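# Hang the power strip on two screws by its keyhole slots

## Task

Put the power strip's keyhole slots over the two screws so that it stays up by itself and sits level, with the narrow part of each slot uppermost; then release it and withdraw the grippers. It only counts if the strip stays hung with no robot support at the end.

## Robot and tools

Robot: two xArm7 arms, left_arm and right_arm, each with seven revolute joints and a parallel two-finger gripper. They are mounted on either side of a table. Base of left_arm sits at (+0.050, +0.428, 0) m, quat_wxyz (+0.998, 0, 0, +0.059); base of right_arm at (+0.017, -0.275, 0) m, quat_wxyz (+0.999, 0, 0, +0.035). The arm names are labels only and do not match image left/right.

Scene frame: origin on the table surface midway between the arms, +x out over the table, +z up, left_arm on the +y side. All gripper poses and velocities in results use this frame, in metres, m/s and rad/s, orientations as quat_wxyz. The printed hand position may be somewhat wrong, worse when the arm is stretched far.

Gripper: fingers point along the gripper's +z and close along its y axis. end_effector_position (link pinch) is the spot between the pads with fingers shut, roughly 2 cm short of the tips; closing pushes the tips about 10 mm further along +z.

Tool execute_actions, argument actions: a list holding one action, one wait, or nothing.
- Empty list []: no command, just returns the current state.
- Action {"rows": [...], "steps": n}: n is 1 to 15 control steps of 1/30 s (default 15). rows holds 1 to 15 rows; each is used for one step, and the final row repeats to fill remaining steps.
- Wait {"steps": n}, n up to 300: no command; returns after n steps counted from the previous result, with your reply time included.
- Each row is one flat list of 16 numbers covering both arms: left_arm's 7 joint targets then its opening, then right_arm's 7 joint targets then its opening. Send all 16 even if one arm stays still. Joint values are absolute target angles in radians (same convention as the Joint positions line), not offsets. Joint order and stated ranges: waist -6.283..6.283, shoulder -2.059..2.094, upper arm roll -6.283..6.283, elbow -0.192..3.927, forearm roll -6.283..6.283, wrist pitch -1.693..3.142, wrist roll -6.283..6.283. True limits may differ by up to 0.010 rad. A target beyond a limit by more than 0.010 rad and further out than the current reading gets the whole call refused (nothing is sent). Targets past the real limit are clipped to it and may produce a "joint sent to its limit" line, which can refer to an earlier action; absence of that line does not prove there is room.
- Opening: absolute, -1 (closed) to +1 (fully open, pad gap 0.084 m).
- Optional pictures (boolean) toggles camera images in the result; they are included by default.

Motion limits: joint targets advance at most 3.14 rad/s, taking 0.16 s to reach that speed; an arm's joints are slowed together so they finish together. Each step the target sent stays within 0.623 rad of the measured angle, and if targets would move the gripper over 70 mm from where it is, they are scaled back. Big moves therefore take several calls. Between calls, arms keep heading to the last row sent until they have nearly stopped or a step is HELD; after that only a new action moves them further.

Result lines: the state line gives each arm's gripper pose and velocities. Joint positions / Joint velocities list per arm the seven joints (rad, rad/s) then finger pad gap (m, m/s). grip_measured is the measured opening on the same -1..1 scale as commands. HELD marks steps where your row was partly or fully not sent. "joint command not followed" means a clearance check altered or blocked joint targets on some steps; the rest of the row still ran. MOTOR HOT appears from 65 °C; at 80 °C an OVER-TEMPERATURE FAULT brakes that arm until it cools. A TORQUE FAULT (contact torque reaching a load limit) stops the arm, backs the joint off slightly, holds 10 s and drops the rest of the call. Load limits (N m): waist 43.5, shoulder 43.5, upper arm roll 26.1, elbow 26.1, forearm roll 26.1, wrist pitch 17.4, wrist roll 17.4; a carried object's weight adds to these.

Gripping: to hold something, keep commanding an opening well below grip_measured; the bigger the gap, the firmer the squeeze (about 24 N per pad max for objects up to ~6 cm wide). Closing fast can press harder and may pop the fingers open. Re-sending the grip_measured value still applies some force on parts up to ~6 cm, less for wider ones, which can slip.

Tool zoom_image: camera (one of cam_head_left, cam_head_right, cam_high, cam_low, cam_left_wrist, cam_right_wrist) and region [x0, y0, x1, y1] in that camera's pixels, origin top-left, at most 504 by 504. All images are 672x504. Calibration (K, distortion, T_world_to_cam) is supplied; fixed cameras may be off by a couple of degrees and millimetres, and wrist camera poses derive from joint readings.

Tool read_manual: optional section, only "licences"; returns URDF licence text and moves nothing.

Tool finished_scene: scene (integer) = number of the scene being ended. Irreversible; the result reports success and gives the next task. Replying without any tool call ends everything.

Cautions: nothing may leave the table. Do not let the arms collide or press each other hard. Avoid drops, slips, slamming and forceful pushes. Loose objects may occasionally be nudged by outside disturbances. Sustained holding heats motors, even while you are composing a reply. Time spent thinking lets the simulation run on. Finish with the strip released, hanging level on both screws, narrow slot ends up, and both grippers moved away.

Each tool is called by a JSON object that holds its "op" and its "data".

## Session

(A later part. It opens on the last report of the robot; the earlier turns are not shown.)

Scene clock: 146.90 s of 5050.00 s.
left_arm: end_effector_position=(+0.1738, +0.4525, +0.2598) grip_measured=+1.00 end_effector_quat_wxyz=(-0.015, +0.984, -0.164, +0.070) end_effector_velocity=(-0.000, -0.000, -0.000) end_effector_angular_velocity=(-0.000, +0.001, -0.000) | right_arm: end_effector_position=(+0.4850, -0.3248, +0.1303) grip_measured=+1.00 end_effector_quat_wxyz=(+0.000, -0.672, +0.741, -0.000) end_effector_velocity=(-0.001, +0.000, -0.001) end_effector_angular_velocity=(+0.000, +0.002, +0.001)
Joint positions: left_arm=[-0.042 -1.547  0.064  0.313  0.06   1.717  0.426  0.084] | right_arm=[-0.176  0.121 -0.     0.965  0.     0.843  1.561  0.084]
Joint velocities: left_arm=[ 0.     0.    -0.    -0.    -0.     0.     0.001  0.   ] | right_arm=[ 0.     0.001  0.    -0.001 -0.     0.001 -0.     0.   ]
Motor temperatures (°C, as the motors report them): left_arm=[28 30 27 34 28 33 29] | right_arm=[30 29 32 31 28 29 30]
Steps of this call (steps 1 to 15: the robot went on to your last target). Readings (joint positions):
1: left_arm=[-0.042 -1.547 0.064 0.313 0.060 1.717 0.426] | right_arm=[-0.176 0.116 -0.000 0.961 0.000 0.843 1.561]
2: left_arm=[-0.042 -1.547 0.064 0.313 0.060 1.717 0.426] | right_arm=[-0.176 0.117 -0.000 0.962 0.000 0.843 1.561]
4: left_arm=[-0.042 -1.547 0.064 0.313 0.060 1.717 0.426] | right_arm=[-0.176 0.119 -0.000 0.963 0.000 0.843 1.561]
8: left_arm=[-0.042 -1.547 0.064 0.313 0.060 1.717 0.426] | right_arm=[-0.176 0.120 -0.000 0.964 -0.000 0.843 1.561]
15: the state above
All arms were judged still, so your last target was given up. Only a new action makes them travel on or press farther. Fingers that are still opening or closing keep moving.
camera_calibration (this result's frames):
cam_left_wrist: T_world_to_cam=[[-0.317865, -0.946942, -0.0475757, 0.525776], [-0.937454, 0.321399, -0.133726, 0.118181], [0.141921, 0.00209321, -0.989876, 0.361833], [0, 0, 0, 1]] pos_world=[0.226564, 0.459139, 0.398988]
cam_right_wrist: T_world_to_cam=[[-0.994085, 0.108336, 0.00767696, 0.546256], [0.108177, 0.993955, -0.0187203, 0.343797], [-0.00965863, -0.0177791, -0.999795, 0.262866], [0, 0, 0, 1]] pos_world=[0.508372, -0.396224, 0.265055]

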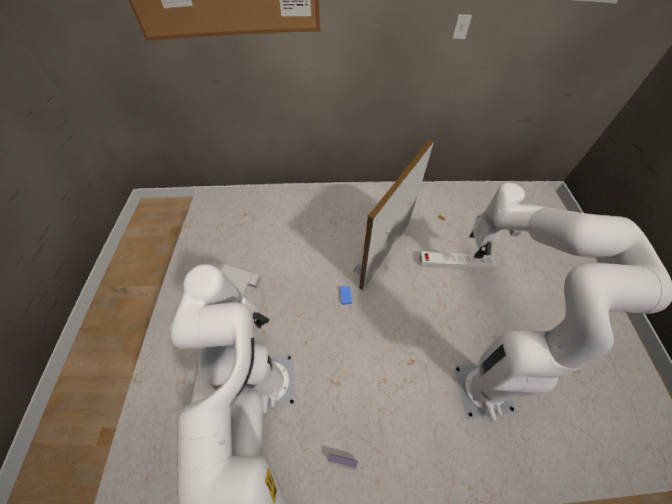

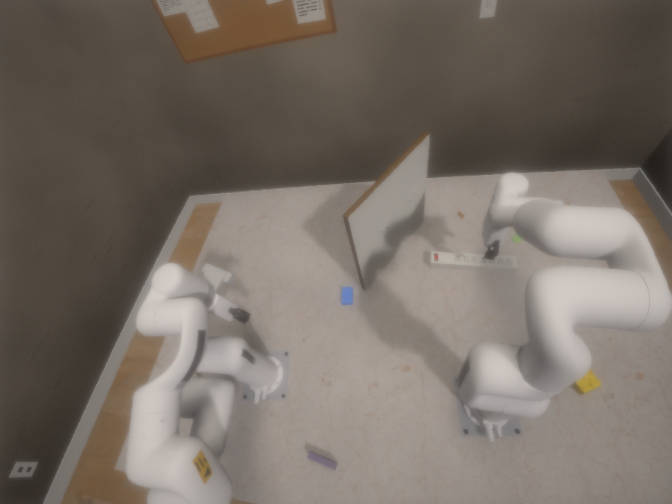

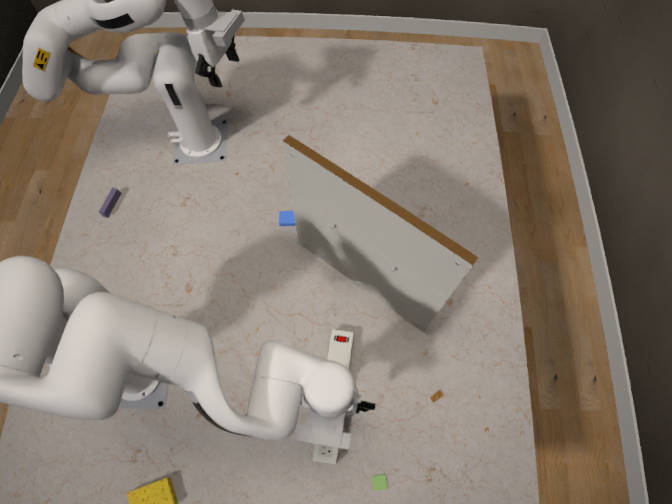

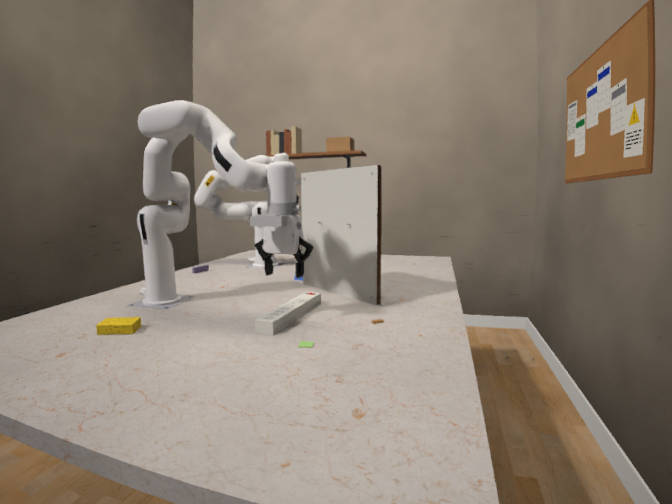

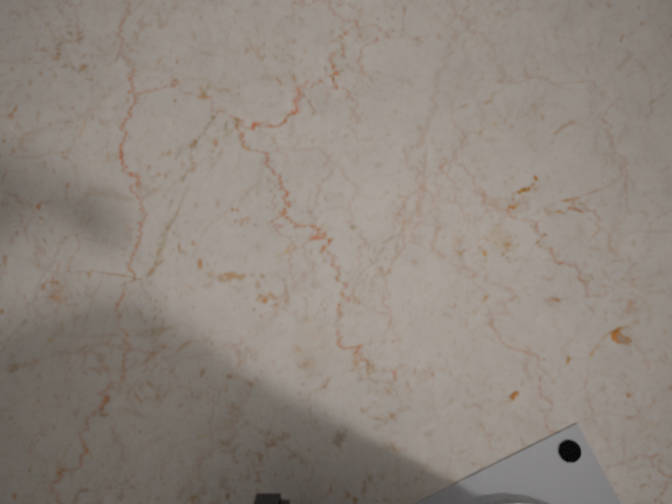

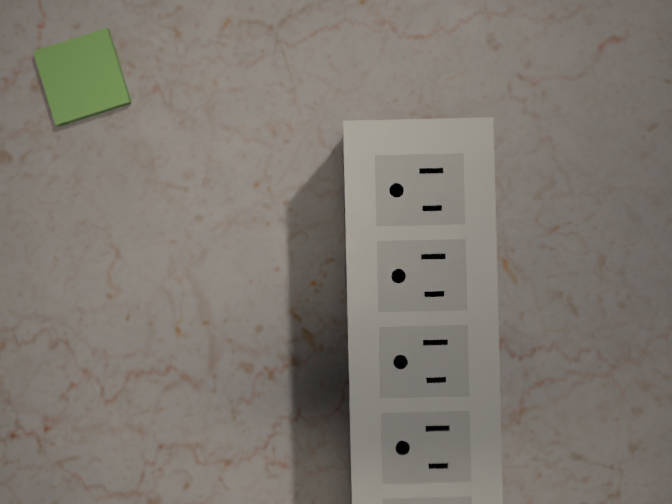

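{"op": "execute_actions", "data": {"actions": [{"rows":[[-0.042,-1.547,0.064,0.313,0.06,1.717,0.426,1,-0.119,0.1215,0,0.965,0,0.843,1.638,0.8],[-0.042,-1.547,0.064,0.313,0.06,1.717,0.426,1,-0.119,0.1215,0,0.965,0,0.843,1.638,0.8],[-0.042,-1.547,0.064,0.313,0.06,1.717,0.426,1,-0.119,0.1215,0,0.965,0,0.843,1.638,0.8],[-0.042,-1.547,0.064,0.313,0.06,1.717,0.426,1,-0.119,0.1215,0,0.965,0,0.843,1.638,0.8],[-0.042,-1.547,0.064,0.313,0.06,1.717,0.426,1,-0.119,0.1215,0,0.965,0,0.843,1.638,0.8],[-0.042,-1.547,0.064,0.313,0.06,1.717,0.426,1,-0.119,0.1215,0,0.965,0,0.843,1.638,0.8],[-0.042,-1.547,0.064,0.313,0.06,1.717,0.426,1,-0.119,0.24,0,0.93,0,0.69,1.638,0.8],[-0.042,-1.547,0.064,0.313,0.06,1.717,0.426,1,-0.119,0.24,0,0.93,0,0.69,1.638,0.8],[-0.042,-1.547,0.064,0.313,0.06,1.717,0.426,1,-0.119,0.24,0,0.93,0,0.69,1.638,0.8],[-0.042,-1.547,0.064,0.313,0.06,1.717,0.426,1,-0.119,0.312,0,0.903,0,0.591,1.638,0.8]],"steps":15}], "pictures": false}}

{"op": "execute_actions", "data": {"actions": [{"rows":[[-0.042,-1.547,0.064,0.313,0.06,1.717,0.426,1,-0.119,0.312,0,0.903,0,0.591,1.638,0.8],[-0.042,-1.547,0.064,0.313,0.06,1.717,0.426,1,-0.119,0.312,0,0.903,0,0.591,1.638,0.8],[-0.042,-1.547,0.064,0.313,0.06,1.717,0.426,1,-0.119,0.312,0,0.903,0,0.591,1.638,0.8],[-0.042,-1.547,0.064,0.313,0.06,1.717,0.426,1,-0.119,0.312,0,0.903,0,0.591,1.638,0.8],[-0.042,-1.547,0.064,0.313,0.06,1.717,0.426,1,-0.119,0.312,0,0.903,0,0.591,1.638,0.8],[-0.042,-1.547,0.064,0.313,0.06,1.717,0.426,1,-0.119,0.312,0,0.903,0,0.591,1.638,0.6],[-0.042,-1.547,0.064,0.313,0.06,1.717,0.426,1,-0.119,0.312,0,0.903,0,0.591,1.638,0.45],[-0.042,-1.547,0.064,0.313,0.06,1.717,0.426,1,-0.119,0.312,0,0.903,0,0.591,1.638,0.3],[-0.042,-1.547,0.064,0.313,0.06,1.717,0.426,1,-0.119,0.312,0,0.903,0,0.591,1.638,0.2],[-0.042,-1.547,0.064,0.313,0.06,1.717,0.426,1,-0.119,0.312,0,0.903,0,0.591,1.638,0.1],[-0.042,-1.547,0.064,0.313,0.06,1.717,0.426,1,-0.119,0.312,0,0.903,0,0.591,1.638,0],[-0.042,-1.547,0.064,0.313,0.06,1.717,0.426,1,-0.119,0.312,0,0.903,0,0.591,1.638,-0.3],[-0.042,-1.547,0.064,0.313,0.06,1.717,0.426,1,-0.119,0.312,0,0.903,0,0.591,1.638,-1]],"steps":15}]}}

Scene clock: 167.57 s of 5050.00 s.
left_arm: end_effector_position=(+0.1738, +0.4525, +0.2598) grip_measured=+1.00 end_effector_quat_wxyz=(-0.015, +0.984, -0.164, +0.070) end_effector_velocity=(-0.000, +0.000, -0.000) end_effector_angular_velocity=(+0.001, +0.002, +0.001) | right_arm: end_effector_position=(+0.4846, -0.2985, +0.0500) grip_measured=+0.80 end_effector_quat_wxyz=(-0.005, -0.664, +0.747, +0.004) end_effector_velocity=(-0.071, +0.012, -0.261) end_effector_angular_velocity=(+0.010, +0.158, +0.007)
Joint positions: left_arm=[-0.042 -1.547  0.064  0.313  0.06   1.717  0.426  0.084] | right_arm=[-0.12   0.281 -0.     0.91  -0.     0.641  1.637  0.077]
Joint velocities: left_arm=[ 0.001  0.    -0.001 -0.     0.     0.001 -0.001 -0.   ] | right_arm=[ 0.01   0.489  0.007 -0.211  0.001 -0.543  0.009 -0.   ]
Motor temperatures (°C, as the motors report them): left_arm=[28 30 27 34 28 33 29] | right_arm=[30 29 32 32 28 29 30]
Steps of this call (steps 1 to 90: nothing new was sent; then 17.17 s passed at rest; steps 91 to 105: all 15 steps of this action). Readings (joint positions):
91: left_arm=[-0.042 -1.547 0.064 0.313 0.060 1.717 0.426] | right_arm=[-0.176 0.121 -0.000 0.965 -0.000 0.843 1.561]
92: left_arm=[-0.042 -1.547 0.064 0.313 0.060 1.717 0.426] | right_arm=[-0.173 0.121 -0.001 0.965 -0.000 0.843 1.566]
94: left_arm=[-0.042 -1.547 0.064 0.313 0.060 1.717 0.426] | right_arm=[-0.152 0.121 -0.004 0.965 -0.000 0.843 1.596]
98: left_arm=[-0.042 -1.547 0.064 0.313 0.060 1.717 0.426] | right_arm=[-0.123 0.124 0.004 0.965 0.000 0.838 1.629]
105: the state above

Scene clock: 168.07 s of 5050.00 s.
left_arm: end_effector_position=(+0.1738, +0.4525, +0.2598) grip_measured=+1.00 end_effector_quat_wxyz=(-0.015, +0.984, -0.164, +0.070) end_effector_velocity=(+0.000, -0.000, +0.000) end_effector_angular_velocity=(-0.000, -0.001, +0.000) | right_arm: end_effector_position=(+0.4884, -0.2982, +0.0387) grip_measured=+0.15 end_effector_quat_wxyz=(+0.001, -0.664, +0.747, -0.001) end_effector_velocity=(-0.001, +0.000, -0.001) end_effector_angular_velocity=(-0.000, +0.000, +0.002)
Joint positions: left_arm=[-0.042 -1.547  0.064  0.313  0.06   1.717  0.426  0.084] | right_arm=[-0.119  0.31  -0.     0.905  0.     0.591  1.638  0.051]
Joint velocities: left_arm=[ 0.    -0.    -0.    -0.    -0.    -0.001 -0.    -0.   ] | right_arm=[ 0.     0.001  0.001 -0.003 -0.001 -0.004 -0.     0.   ]
Motor temperatures (°C, as the motors report them): left_arm=[28 30 27 34 28 33 29] | right_arm=[30 29 32 32 28 29 30]
Steps of this call (steps 1 to 15: all 15 steps of this action). Readings (joint positions):
1: left_arm=[-0.042 -1.547 0.064 0.313 0.060 1.717 0.426] | right_arm=[-0.120 0.294 -0.000 0.905 -0.000 0.626 1.637]
2: left_arm=[-0.042 -1.547 0.064 0.313 0.060 1.717 0.426] | right_arm=[-0.119 0.301 -0.000 0.903 -0.000 0.616 1.638]
4: left_arm=[-0.042 -1.547 0.064 0.313 0.060 1.717 0.426] | right_arm=[-0.119 0.306 -0.000 0.904 -0.000 0.602 1.638]
8: left_arm=[-0.042 -1.547 0.064 0.313 0.060 1.717 0.426] | right_arm=[-0.119 0.309 -0.000 0.905 0.000 0.593 1.638]
15: the state above
camera_calibration (this result's frames):
cam_left_wrist: T_world_to_cam=[[-0.317865, -0.946942, -0.0475756, 0.525776], [-0.937454, 0.321399, -0.133726, 0.118181], [0.141921, 0.00209323, -0.989876, 0.361833], [0, 0, 0, 1]] pos_world=[0.226564, 0.459139, 0.398988]
cam_right_wrist: T_world_to_cam=[[-0.991704, 0.128458, 0.00456572, 0.552395], [0.128354, 0.991557, -0.0184117, 0.304657], [-0.00689231, -0.0176729, -0.99982, 0.170435], [0, 0, 0, 1]] pos_world=[0.509883, -0.370032, 0.173491]

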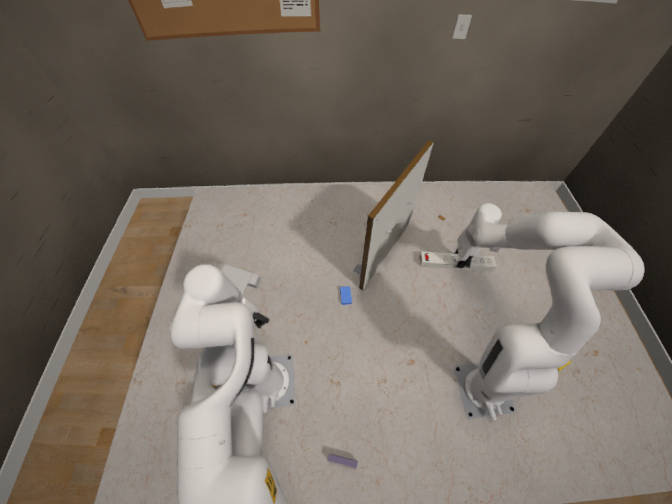

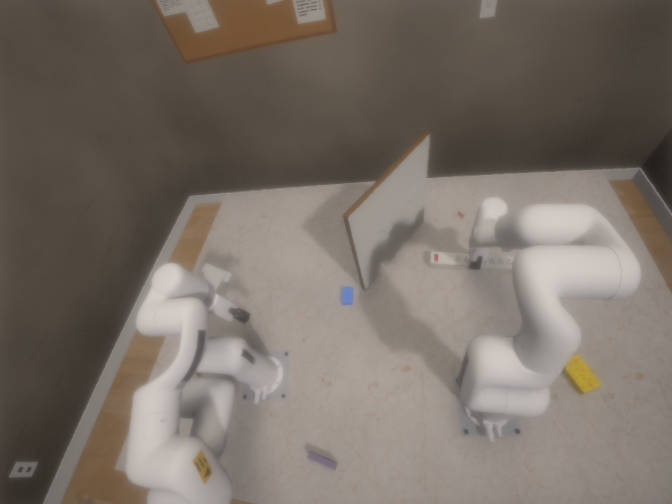

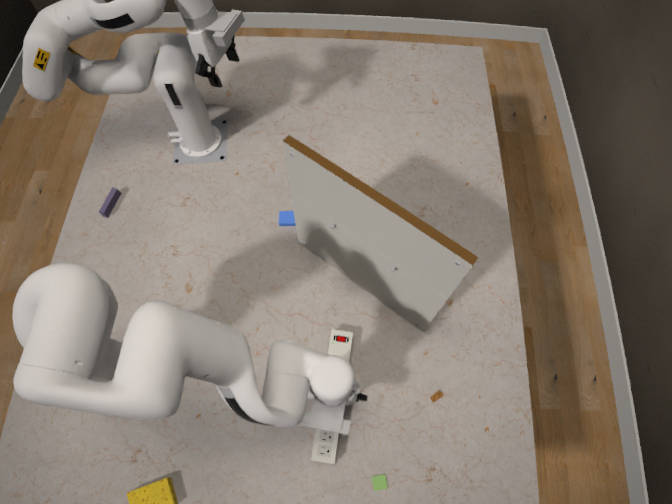

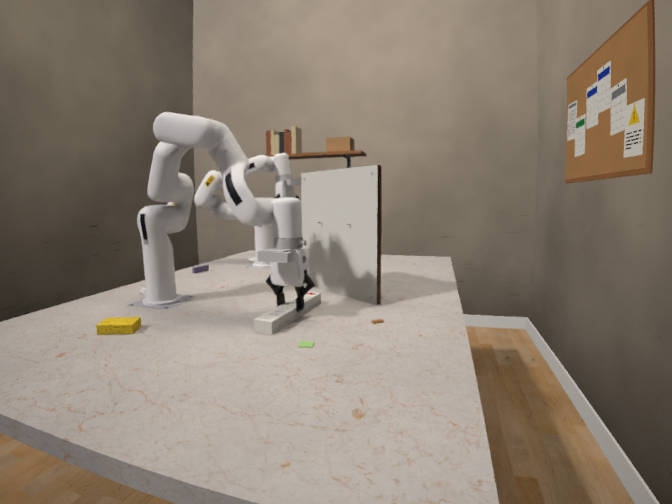

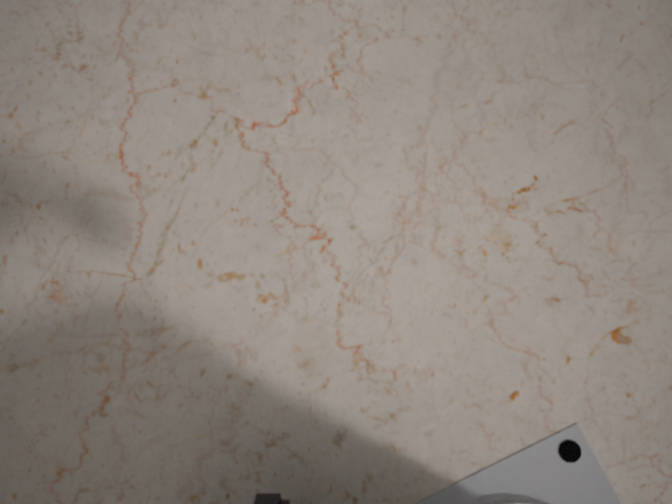

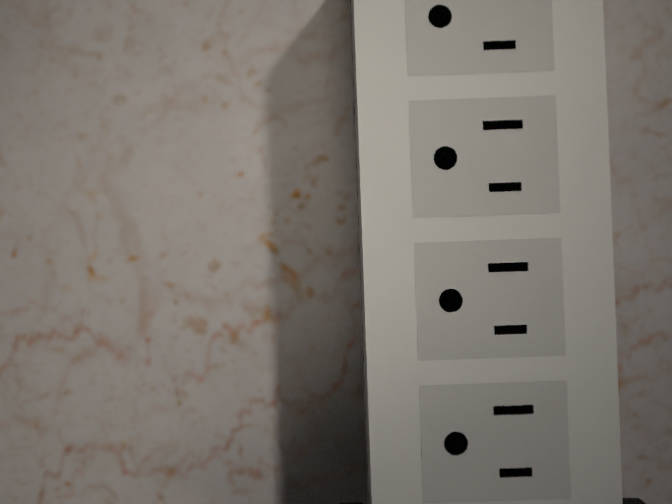

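{"op": "execute_actions", "data": {"actions": [{"rows":[[-0.042,-1.547,0.064,0.313,0.06,1.717,0.426,1,-0.119,0.312,0,0.903,0,0.591,1.638,0.2],[-0.042,-1.547,0.064,0.313,0.06,1.717,0.426,1,-0.119,0.312,0,0.903,0,0.591,1.638,0.5],[-0.042,-1.547,0.064,0.313,0.06,1.717,0.426,1,-0.119,0.312,0,0.903,0,0.591,1.638,0.5],[-0.042,-1.547,0.064,0.313,0.06,1.717,0.426,1,-0.119,0.312,0,0.903,0,0.591,1.598,0.5],[-0.042,-1.547,0.064,0.313,0.06,1.717,0.426,1,-0.119,0.312,0,0.903,0,0.591,1.598,0.5],[-0.042,-1.547,0.064,0.313,0.06,1.717,0.426,1,-0.119,0.312,0,0.903,0,0.591,1.598,0.5],[-0.042,-1.547,0.064,0.313,0.06,1.717,0.426,1,-0.119,0.312,0,0.903,0,0.591,1.598,0.5],[-0.042,-1.547,0.064,0.313,0.06,1.717,0.426,1,-0.119,0.312,0,0.903,0,0.591,1.598,0.35],[-0.042,-1.547,0.064,0.313,0.06,1.717,0.426,1,-0.119,0.312,0,0.903,0,0.591,1.598,0.2],[-0.042,-1.547,0.064,0.313,0.06,1.717,0.426,1,-0.119,0.312,0,0.903,0,0.591,1.598,0.1],[-0.042,-1.547,0.064,0.313,0.06,1.717,0.426,1,-0.119,0.312,0,0.903,0,0.591,1.598,0],[-0.042,-1.547,0.064,0.313,0.06,1.717,0.426,1,-0.119,0.312,0,0.903,0,0.591,1.598,-0.3],[-0.042,-1.547,0.064,0.313,0.06,1.717,0.426,1,-0.119,0.312,0,0.903,0,0.591,1.598,-1]],"steps":15}]}}

Scene clock: 181.00 s of 5050.00 s.
left_arm: end_effector_position=(+0.1738, +0.4525, +0.2598) grip_measured=+1.00 end_effector_quat_wxyz=(-0.015, +0.984, -0.164, +0.070) end_effector_velocity=(-0.000, +0.000, +0.000) end_effector_angular_velocity=(+0.001, -0.001, +0.001) | right_arm: end_effector_position=(+0.4851, -0.2979, +0.0352) grip_measured=+0.15 end_effector_quat_wxyz=(-0.002, -0.679, +0.734, +0.002) end_effector_velocity=(+0.009, -0.000, +0.008) end_effector_angular_velocity=(-0.002, -0.026, +0.010)
Joint positions: left_arm=[-0.042 -1.547  0.064  0.313  0.06   1.717  0.426  0.084] | right_arm=[-0.119  0.314  0.     0.901  0.     0.592  1.599  0.051]
Joint velocities: left_arm=[ 0.001 -0.001 -0.001  0.    -0.     0.    -0.001  0.   ] | right_arm=[ 0.    -0.008 -0.     0.011 -0.    -0.008 -0.009 -0.   ]
Motor temperatures (°C, as the motors report them): left_arm=[28 30 27 34 28 33 29] | right_arm=[30 29 32 32 28 29 30]
Steps of this call (steps 1 to 15: the robot went on to your last target; steps 16 to 100: nothing new was sent; then 9.10 s passed at rest; steps 101 to 115: all 15 steps of this action). Readings (joint positions):
101: left_arm=[-0.042 -1.547 0.064 0.313 0.060 1.717 0.426] | right_arm=[-0.119 0.312 0.000 0.903 0.000 0.591 1.638]
102: left_arm=[-0.042 -1.547 0.064 0.313 0.060 1.717 0.426] | right_arm=[-0.119 0.312 0.000 0.903 0.000 0.592 1.638]
104: left_arm=[-0.042 -1.547 0.064 0.313 0.060 1.717 0.426] | right_arm=[-0.119 0.317 0.000 0.895 0.000 0.595 1.638]
108: left_arm=[-0.042 -1.547 0.064 0.313 0.060 1.717 0.426] | right_arm=[-0.119 0.317 0.000 0.896 0.000 0.595 1.610]
115: the state above
camera_calibration (this result's frames):
cam_left_wrist: T_world_to_cam=[[-0.317865, -0.946942, -0.0475755, 0.525776], [-0.937454, 0.321399, -0.133726, 0.118181], [0.141921, 0.00209306, -0.989876, 0.361833], [0, 0, 0, 1]] pos_world=[0.226564, 0.459139, 0.398988]
cam_right_wrist: T_world_to_cam=[[-0.995904, 0.0893247, 0.0140362, 0.539176], [0.0890531, 0.995847, -0.0189096, 0.3251], [-0.015667, -0.0175822, -0.999723, 0.171232], [0, 0, 0, 1]] pos_world=[0.510699, -0.368902, 0.169764]

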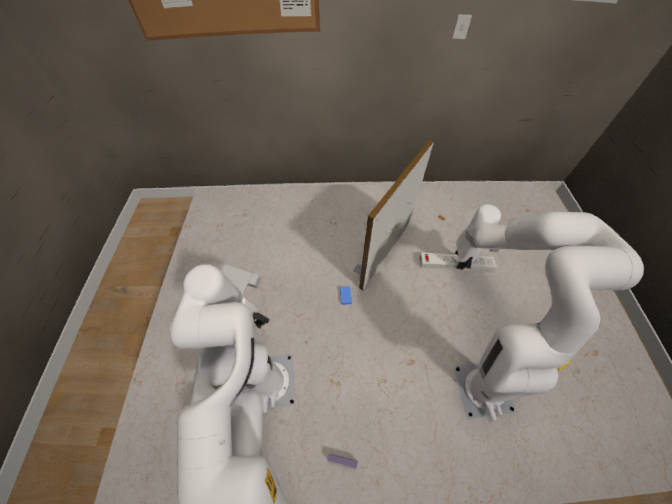

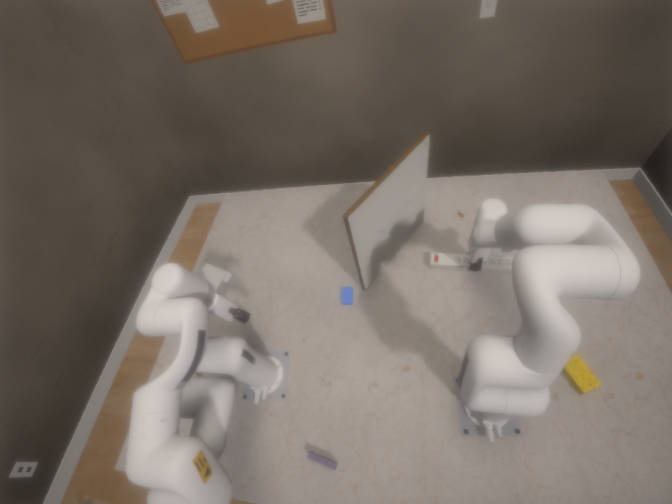

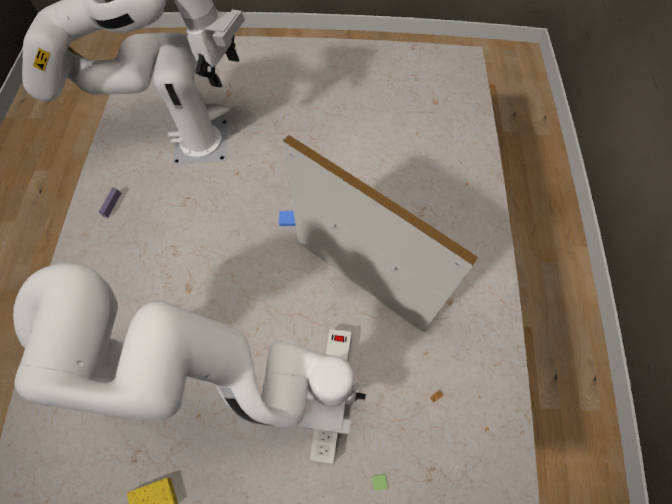

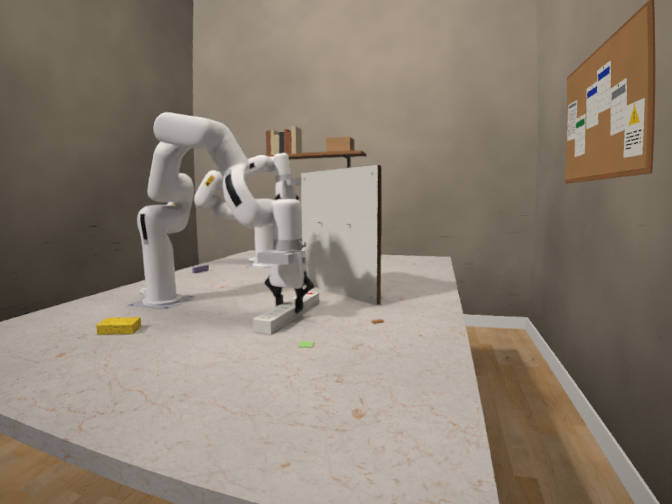

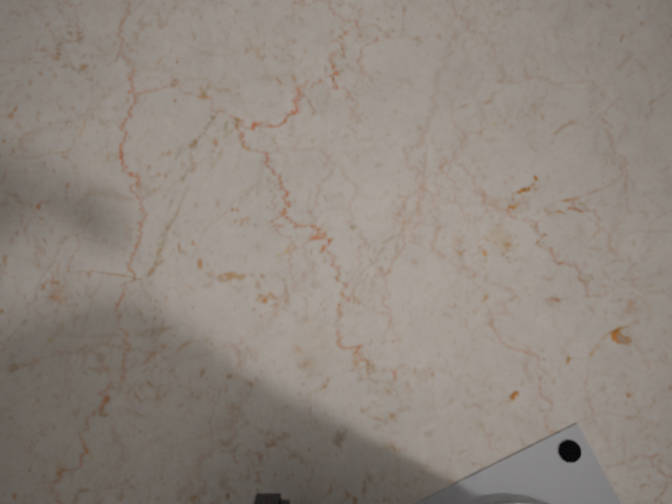

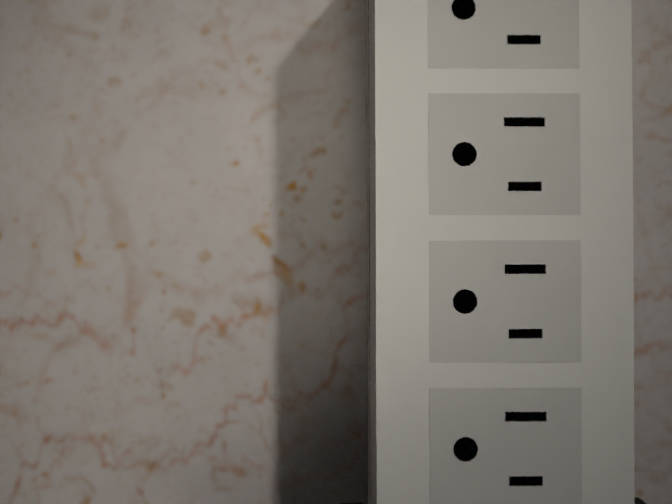

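{"op": "execute_actions", "data": {"actions": [{"rows":[[-0.042,-1.547,0.064,0.313,0.06,1.717,0.426,1,-0.119,0.1215,0,0.965,0,0.843,1.598,-1],[-0.042,-1.547,0.064,0.313,0.06,1.717,0.426,1,-0.119,0.1215,0,0.965,0,0.843,1.598,-1],[-0.042,-1.547,0.064,0.313,0.06,1.717,0.426,1,-0.119,0.1215,0,0.965,0,0.843,1.598,-1],[-0.042,-1.547,0.064,0.313,0.06,1.717,0.426,1,-0.119,0.1215,0,0.965,0,0.843,1.598,-1],[-0.042,-1.547,0.064,0.313,0.06,1.717,0.426,1,-0.119,0.1215,0,0.965,0,0.843,1.598,-1],[-0.042,-1.547,0.064,0.313,0.06,1.717,0.426,1,-0.119,0.1215,0,0.965,0,0.843,1.598,-1],[-0.042,-1.547,0.064,0.313,0.06,1.717,0.426,1,-0.119,0.1215,0,0.965,0,0.843,1.598,-1],[-0.042,-1.547,0.064,0.313,0.06,1.717,0.426,1,-0.6,0,0,1.0,0,1.0,1.6,-1]],"steps":15}], "pictures": false}}

{"op": "execute_actions", "data": {"actions": [{"steps":20}], "pictures": false}}

{"op": "execute_actions", "data": {"actions": [{"rows":[[-0.042,-1.547,0.064,0.313,0.06,1.717,0.426,1,-0.6,0.0,0,1.1,0,-0.5,1.57,-1]],"steps":15}], "pictures": false}}

{"op": "execute_actions", "data": {"actions": [{"steps":15}], "pictures": false}}

{"op": "execute_actions", "data": {"actions": [{"rows":[[-0.042,-1.547,0.064,0.313,0.06,1.717,0.426,1,-0.35,0.2,0,1.2,0,-1.65,1.57,-1]],"steps":15}], "pictures": false}}

{"op": "execute_actions", "data": {"actions": [{"steps":20}]}}

{"op": "zoom_image", "data": {"camera": "cam_high", "region": [300,240,450,400]}}

Scene clock: 196.07 s of 5050.00 s.
left_arm: end_effector_position=(+0.1738, +0.4525, +0.2598) grip_measured=+1.00 end_effector_quat_wxyz=(-0.015, +0.984, -0.164, +0.070) end_effector_velocity=(+0.000, +0.000, +0.000) end_effector_angular_velocity=(-0.001, -0.001, +0.000) | right_arm: end_effector_position=(+0.4762, -0.3732, +0.1389) grip_measured=+0.15 end_effector_quat_wxyz=(+0.001, -0.618, +0.786, -0.001) end_effector_velocity=(-0.098, -0.403, +0.141) end_effector_angular_velocity=(-0.009, -0.028, -0.883)
Joint positions: left_arm=[-0.042 -1.547  0.064  0.313  0.06   1.717  0.426  0.084] | right_arm=[-0.278  0.103 -0.002  0.97  -0.     0.864  1.599  0.051]
Joint velocities: left_arm=[-0.    -0.     0.001  0.     0.    -0.    -0.001 -0.   ] | right_arm=[-0.861 -0.276 -0.019  0.097 -0.002  0.344  0.003  0.   ]
Motor temperatures (°C, as the motors report them): left_arm=[28 30 27 34 28 33 29] | right_arm=[30 29 32 32 28 29 30]
Steps of this call (steps 1 to 15: the robot went on to your last target; steps 16 to 90: nothing new was sent; then 11.57 s passed at rest; steps 91 to 105: all 15 steps of this action). Readings (joint positions):
91: left_arm=[-0.042 -1.547 0.064 0.313 0.060 1.717 0.426] | right_arm=[-0.119 0.312 0.000 0.903 0.000 0.591 1.598]
92: left_arm=[-0.042 -1.547 0.064 0.313 0.060 1.717 0.426] | right_arm=[-0.119 0.310 0.000 0.904 0.000 0.596 1.598]
94: left_arm=[-0.042 -1.547 0.064 0.313 0.060 1.717 0.426] | right_arm=[-0.119 0.284 0.000 0.909 -0.000 0.639 1.598]
98: left_arm=[-0.042 -1.547 0.064 0.313 0.060 1.717 0.426] | right_arm=[-0.119 0.170 -0.000 0.952 0.000 0.773 1.598]
105: the state above

Scene clock: 196.73 s of 5050.00 s.
left_arm: end_effector_position=(+0.1738, +0.4525, +0.2598) grip_measured=+1.00 end_effector_quat_wxyz=(-0.015, +0.984, -0.164, +0.070) end_effector_velocity=(+0.000, +0.000, +0.001) end_effector_angular_velocity=(+0.000, -0.002, -0.000) | right_arm: end_effector_position=(+0.4128, -0.5050, +0.1880) grip_measured=+0.15 end_effector_quat_wxyz=(-0.000, -0.486, +0.874, +0.001) end_effector_velocity=(-0.007, -0.015, +0.006) end_effector_angular_velocity=(-0.005, -0.007, -0.035)
Joint positions: left_arm=[-0.042 -1.547  0.064  0.313  0.06   1.717  0.426  0.084] | right_arm=[-0.598  0.001  0.002  0.999  0.     1.     1.6    0.051]
Joint velocities: left_arm=[-0.     0.     0.001  0.001  0.    -0.001  0.    -0.   ] | right_arm=[-0.019 -0.008 -0.016  0.006 -0.     0.005  0.    -0.   ]
Motor temperatures (°C, as the motors report them): left_arm=[28 30 27 34 28 33 29] | right_arm=[30 29 32 32 28 29 30]
Steps of this call (steps 1 to 20: the robot went on to your last target). Readings (joint positions):
1: left_arm=[-0.042 -1.547 0.064 0.313 0.060 1.717 0.426] | right_arm=[-0.307 0.094 -0.002 0.973 -0.000 0.876 1.599]
2: left_arm=[-0.042 -1.547 0.064 0.313 0.060 1.717 0.426] | right_arm=[-0.335 0.085 -0.001 0.975 -0.000 0.888 1.599]
4: left_arm=[-0.042 -1.547 0.064 0.313 0.060 1.717 0.426] | right_arm=[-0.393 0.067 -0.001 0.980 -0.000 0.912 1.599]
8: left_arm=[-0.042 -1.547 0.064 0.313 0.060 1.717 0.426] | right_arm=[-0.510 0.029 -0.001 0.991 -0.000 0.962 1.600]
20: the state above

Scene clock: 197.23 s of 5050.00 s.
left_arm: end_effector_position=(+0.1738, +0.4525, +0.2598) grip_measured=+1.00 end_effector_quat_wxyz=(-0.015, +0.984, -0.164, +0.070) end_effector_velocity=(-0.000, +0.000, +0.000) end_effector_angular_velocity=(+0.001, -0.000, +0.001) | right_arm: end_effector_position=(+0.5321, -0.5765, +0.3007) grip_measured=+0.15 end_effector_quat_wxyz=(+0.153, -0.470, +0.829, -0.263) end_effector_velocity=(+0.227, -0.134, +0.363) end_effector_angular_velocity=(-0.813, -1.355, +0.022)
Joint positions: left_arm=[-0.042 -1.547  0.064  0.313  0.06   1.717  0.426  0.084] | right_arm=[-0.599  0.     0.     1.065  0.     0.445  1.581  0.051]
Joint velocities: left_arm=[ 0.001 -0.    -0.001  0.    -0.     0.     0.     0.   ] | right_arm=[-0.    -0.002 -0.002  0.1    0.    -1.478 -0.03   0.   ]
Motor temperatures (°C, as the motors report them): left_arm=[28 30 27 34 28 33 29] | right_arm=[30 29 32 32 28 29 30]
Steps of this call (steps 1 to 15: all 15 steps of this action). Readings (joint positions):
1: left_arm=[-0.042 -1.547 0.064 0.313 0.060 1.717 0.426] | right_arm=[-0.598 0.001 0.001 1.000 0.000 0.999 1.600]
2: left_arm=[-0.042 -1.547 0.064 0.313 0.060 1.717 0.426] | right_arm=[-0.599 0.001 0.001 1.000 0.000 0.996 1.600]
4: left_arm=[-0.042 -1.547 0.064 0.313 0.060 1.717 0.426] | right_arm=[-0.599 0.002 0.001 1.004 0.000 0.955 1.598]
8: left_arm=[-0.042 -1.547 0.064 0.313 0.060 1.717 0.426] | right_arm=[-0.599 0.001 0.001 1.033 0.000 0.778 1.590]
15: the state above

Scene clock: 197.73 s of 5050.00 s.
left_arm: end_effector_position=(+0.1738, +0.4525, +0.2598) grip_measured=+1.00 end_effector_quat_wxyz=(-0.015, +0.984, -0.164, +0.070) end_effector_velocity=(-0.000, +0.000, -0.000) end_effector_angular_velocity=(+0.001, +0.000, -0.000) | right_arm: end_effector_position=(+0.5789, -0.6046, +0.5130) grip_measured=+0.15 end_effector_quat_wxyz=(+0.327, -0.374, +0.654, -0.570) end_effector_velocity=(-0.053, +0.030, +0.426) end_effector_angular_velocity=(-0.802, -1.341, +0.001)
Joint positions: left_arm=[-0.042 -1.547  0.064  0.313  0.06   1.717  0.426  0.084] | right_arm=[-0.6    0.     0.     1.095  0.    -0.339  1.571  0.051]
Joint velocities: left_arm=[ 0. -0. -0. -0.  0.  0.  0. -0.] | right_arm=[-0.001 -0.006  0.     0.052  0.    -1.504 -0.013 -0.   ]
Motor temperatures (°C, as the motors report them): left_arm=[28 30 27 34 28 33 29] | right_arm=[30 29 32 32 28 29 30]
Steps of this call (steps 1 to 15: the robot went on to your last target). Readings (joint positions):
1: left_arm=[-0.042 -1.547 0.064 0.313 0.060 1.717 0.426] | right_arm=[-0.599 0.000 0.000 1.068 0.000 0.396 1.580]
2: left_arm=[-0.042 -1.547 0.064 0.313 0.060 1.717 0.426] | right_arm=[-0.599 0.000 0.000 1.071 0.000 0.345 1.579]
4: left_arm=[-0.042 -1.547 0.064 0.313 0.060 1.717 0.426] | right_arm=[-0.600 0.000 0.000 1.076 0.000 0.243 1.577]
8: left_arm=[-0.042 -1.547 0.064 0.313 0.060 1.717 0.426] | right_arm=[-0.600 0.000 0.000 1.084 0.000 0.034 1.575]
15: the state above

Scene clock: 198.23 s of 5050.00 s.
left_arm: end_effector_position=(+0.1738, +0.4525, +0.2598) grip_measured=+1.00 end_effector_quat_wxyz=(-0.015, +0.984, -0.164, +0.070) end_effector_velocity=(+0.000, +0.000, +0.000) end_effector_angular_velocity=(+0.000, -0.001, -0.001) | right_arm: end_effector_position=(+0.5726, -0.4664, +0.6450) grip_measured=+0.15 end_effector_quat_wxyz=(-0.518, +0.263, -0.368, +0.726) end_effector_velocity=(-0.284, +0.237, +0.247) end_effector_angular_velocity=(-0.602, -1.740, +0.224)
Joint positions: left_arm=[-0.042 -1.547  0.064  0.313  0.06   1.717  0.426  0.084] | right_arm=[-0.403  0.158  0.001  1.178 -0.    -1.183  1.57   0.051]
Joint velocities: left_arm=[-0.001 -0.     0.     0.001  0.     0.     0.     0.   ] | right_arm=[ 0.226  0.176 -0.002  0.098 -0.001 -1.92  -0.001  0.   ]
Motor temperatures (°C, as the motors report them): left_arm=[28 30 27 34 28 33 29] | right_arm=[30 29 32 33 28 29 30]
Steps of this call (steps 1 to 15: all 15 steps of this action). Readings (joint positions):
1: left_arm=[-0.042 -1.547 0.064 0.313 0.060 1.717 0.426] | right_arm=[-0.600 -0.000 0.000 1.097 0.000 -0.386 1.571]
2: left_arm=[-0.042 -1.547 0.064 0.313 0.060 1.717 0.426] | right_arm=[-0.597 0.002 -0.001 1.100 0.000 -0.430 1.571]
4: left_arm=[-0.042 -1.547 0.064 0.313 0.060 1.717 0.426] | right_arm=[-0.567 0.026 -0.008 1.116 0.001 -0.526 1.571]
8: left_arm=[-0.042 -1.547 0.064 0.313 0.060 1.717 0.426] | right_arm=[-0.485 0.093 0.005 1.141 -0.001 -0.737 1.570]
15: the state above

Scene clock: 198.90 s of 5050.00 s.
left_arm: end_effector_position=(+0.1738, +0.4525, +0.2598) grip_measured=+1.00 end_effector_quat_wxyz=(-0.015, +0.984, -0.164, +0.070) end_effector_velocity=(-0.000, -0.000, +0.000) end_effector_angular_velocity=(-0.001, -0.000, -0.001) | right_arm: end_effector_position=(+0.4889, -0.4110, +0.6815) grip_measured=+0.15 end_effector_quat_wxyz=(-0.583, +0.147, -0.195, +0.775) end_effector_velocity=(-0.002, +0.002, +0.001) end_effector_angular_velocity=(-0.003, -0.010, +0.003)
Joint positions: left_arm=[-0.042 -1.547  0.064  0.313  0.06   1.717  0.426  0.084] | right_arm=[-0.35   0.2   -0.     1.2    0.    -1.649  1.57   0.051]
Joint velocities: left_arm=[-0.    -0.     0.001  0.    -0.     0.     0.     0.   ] | right_arm=[ 0.002  0.001  0.001  0.001  0.    -0.01  -0.     0.   ]
Motor temperatures (°C, as the motors report them): left_arm=[28 30 27 34 28 33 29] | right_arm=[30 29 32 33 28 29 30]
Steps of this call (steps 1 to 20: the robot went on to your last target). Readings (joint positions):
1: left_arm=[-0.042 -1.547 0.064 0.313 0.060 1.717 0.426] | right_arm=[-0.395 0.163 0.001 1.181 -0.000 -1.247 1.570]
2: left_arm=[-0.042 -1.547 0.064 0.313 0.060 1.717 0.426] | right_arm=[-0.388 0.169 0.000 1.184 -0.000 -1.311 1.570]
4: left_arm=[-0.042 -1.547 0.064 0.313 0.060 1.717 0.426] | right_arm=[-0.375 0.180 -0.000 1.191 0.000 -1.438 1.570]
8: left_arm=[-0.042 -1.547 0.064 0.313 0.060 1.717 0.426] | right_arm=[-0.355 0.195 0.001 1.198 -0.000 -1.601 1.570]
20: the state above
camera_calibration (this result's frames):
cam_left_wrist: T_world_to_cam=[[-0.317865, -0.946942, -0.0475755, 0.525776], [-0.937454, 0.321399, -0.133726, 0.118181], [0.141921, 0.00209314, -0.989876, 0.361833], [0, 0, 0, 1]] pos_world=[0.226564, 0.459139, 0.398988]
cam_right_wrist: T_world_to_cam=[[0.845648, -0.233186, -0.480107, -0.152129], [0.277093, 0.960602, 0.0215045, 0.315712], [0.456178, -0.15122, 0.876946, -0.7491], [0, 0, 0, 1]] pos_world=[0.382889, -0.452027, 0.577093]

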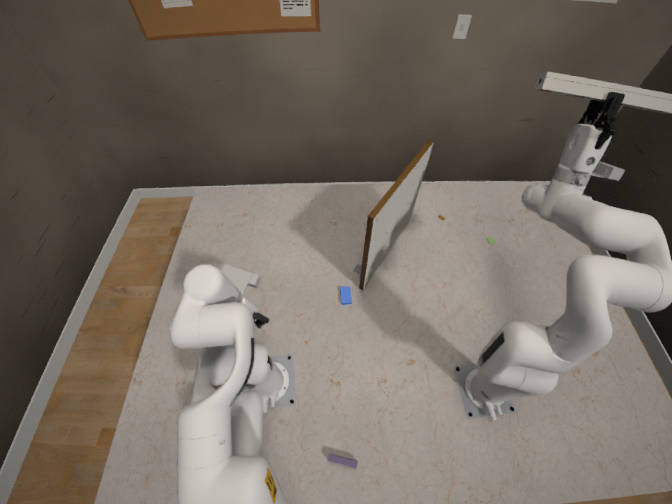

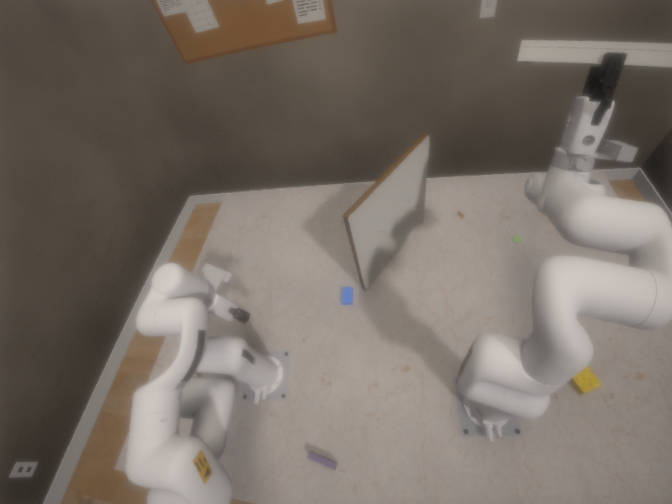

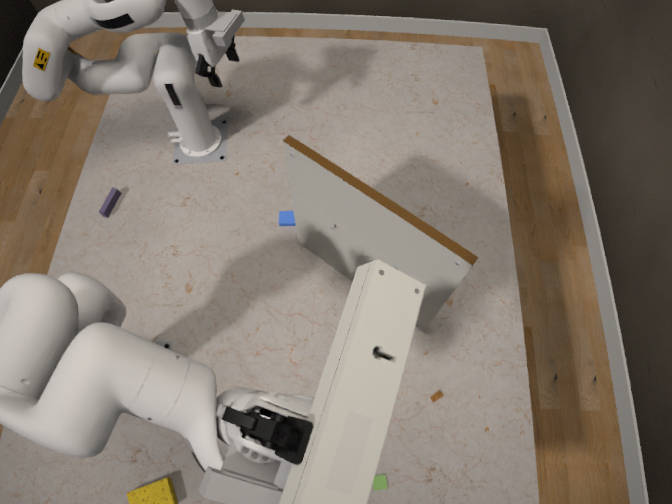

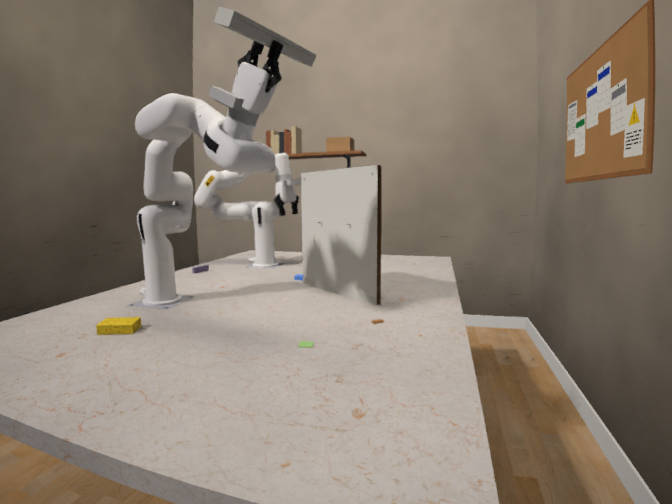

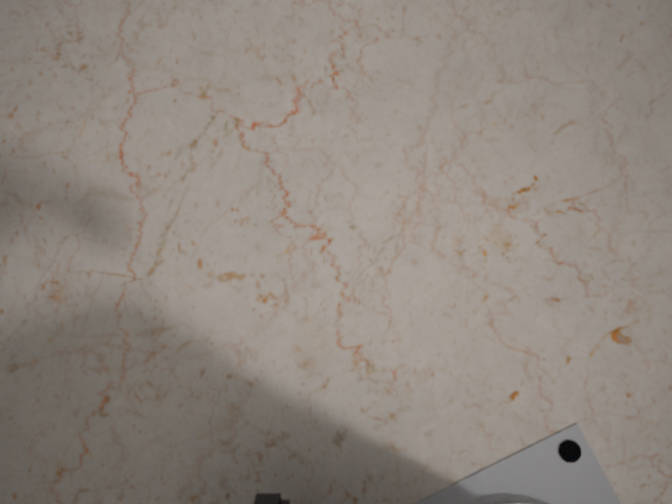

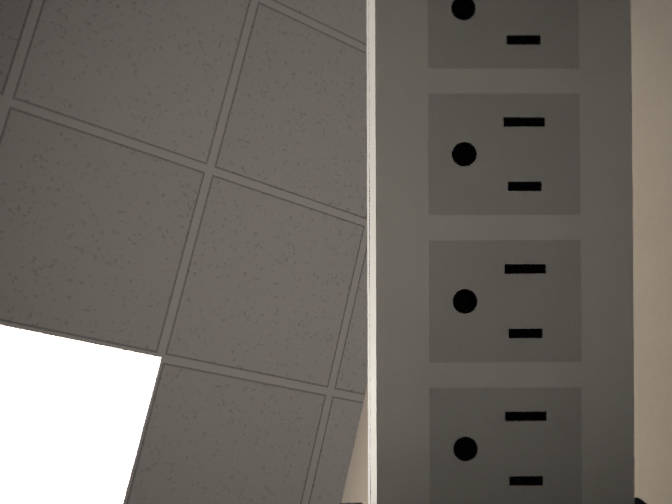

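Region (300, 240, 450, 400) of cam_high's 672x504 image, scaled by 3.150, with more detail than that image has; it fills the left 472 columns of this view, and the rest is white.

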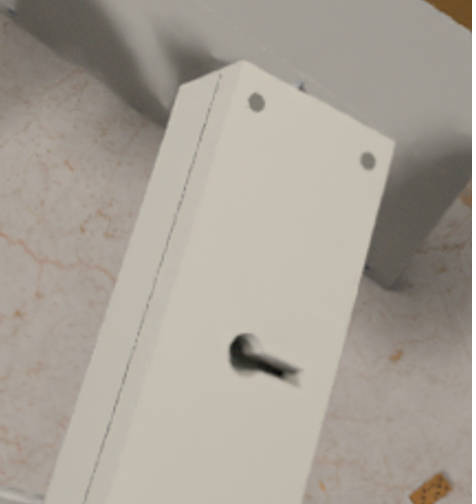

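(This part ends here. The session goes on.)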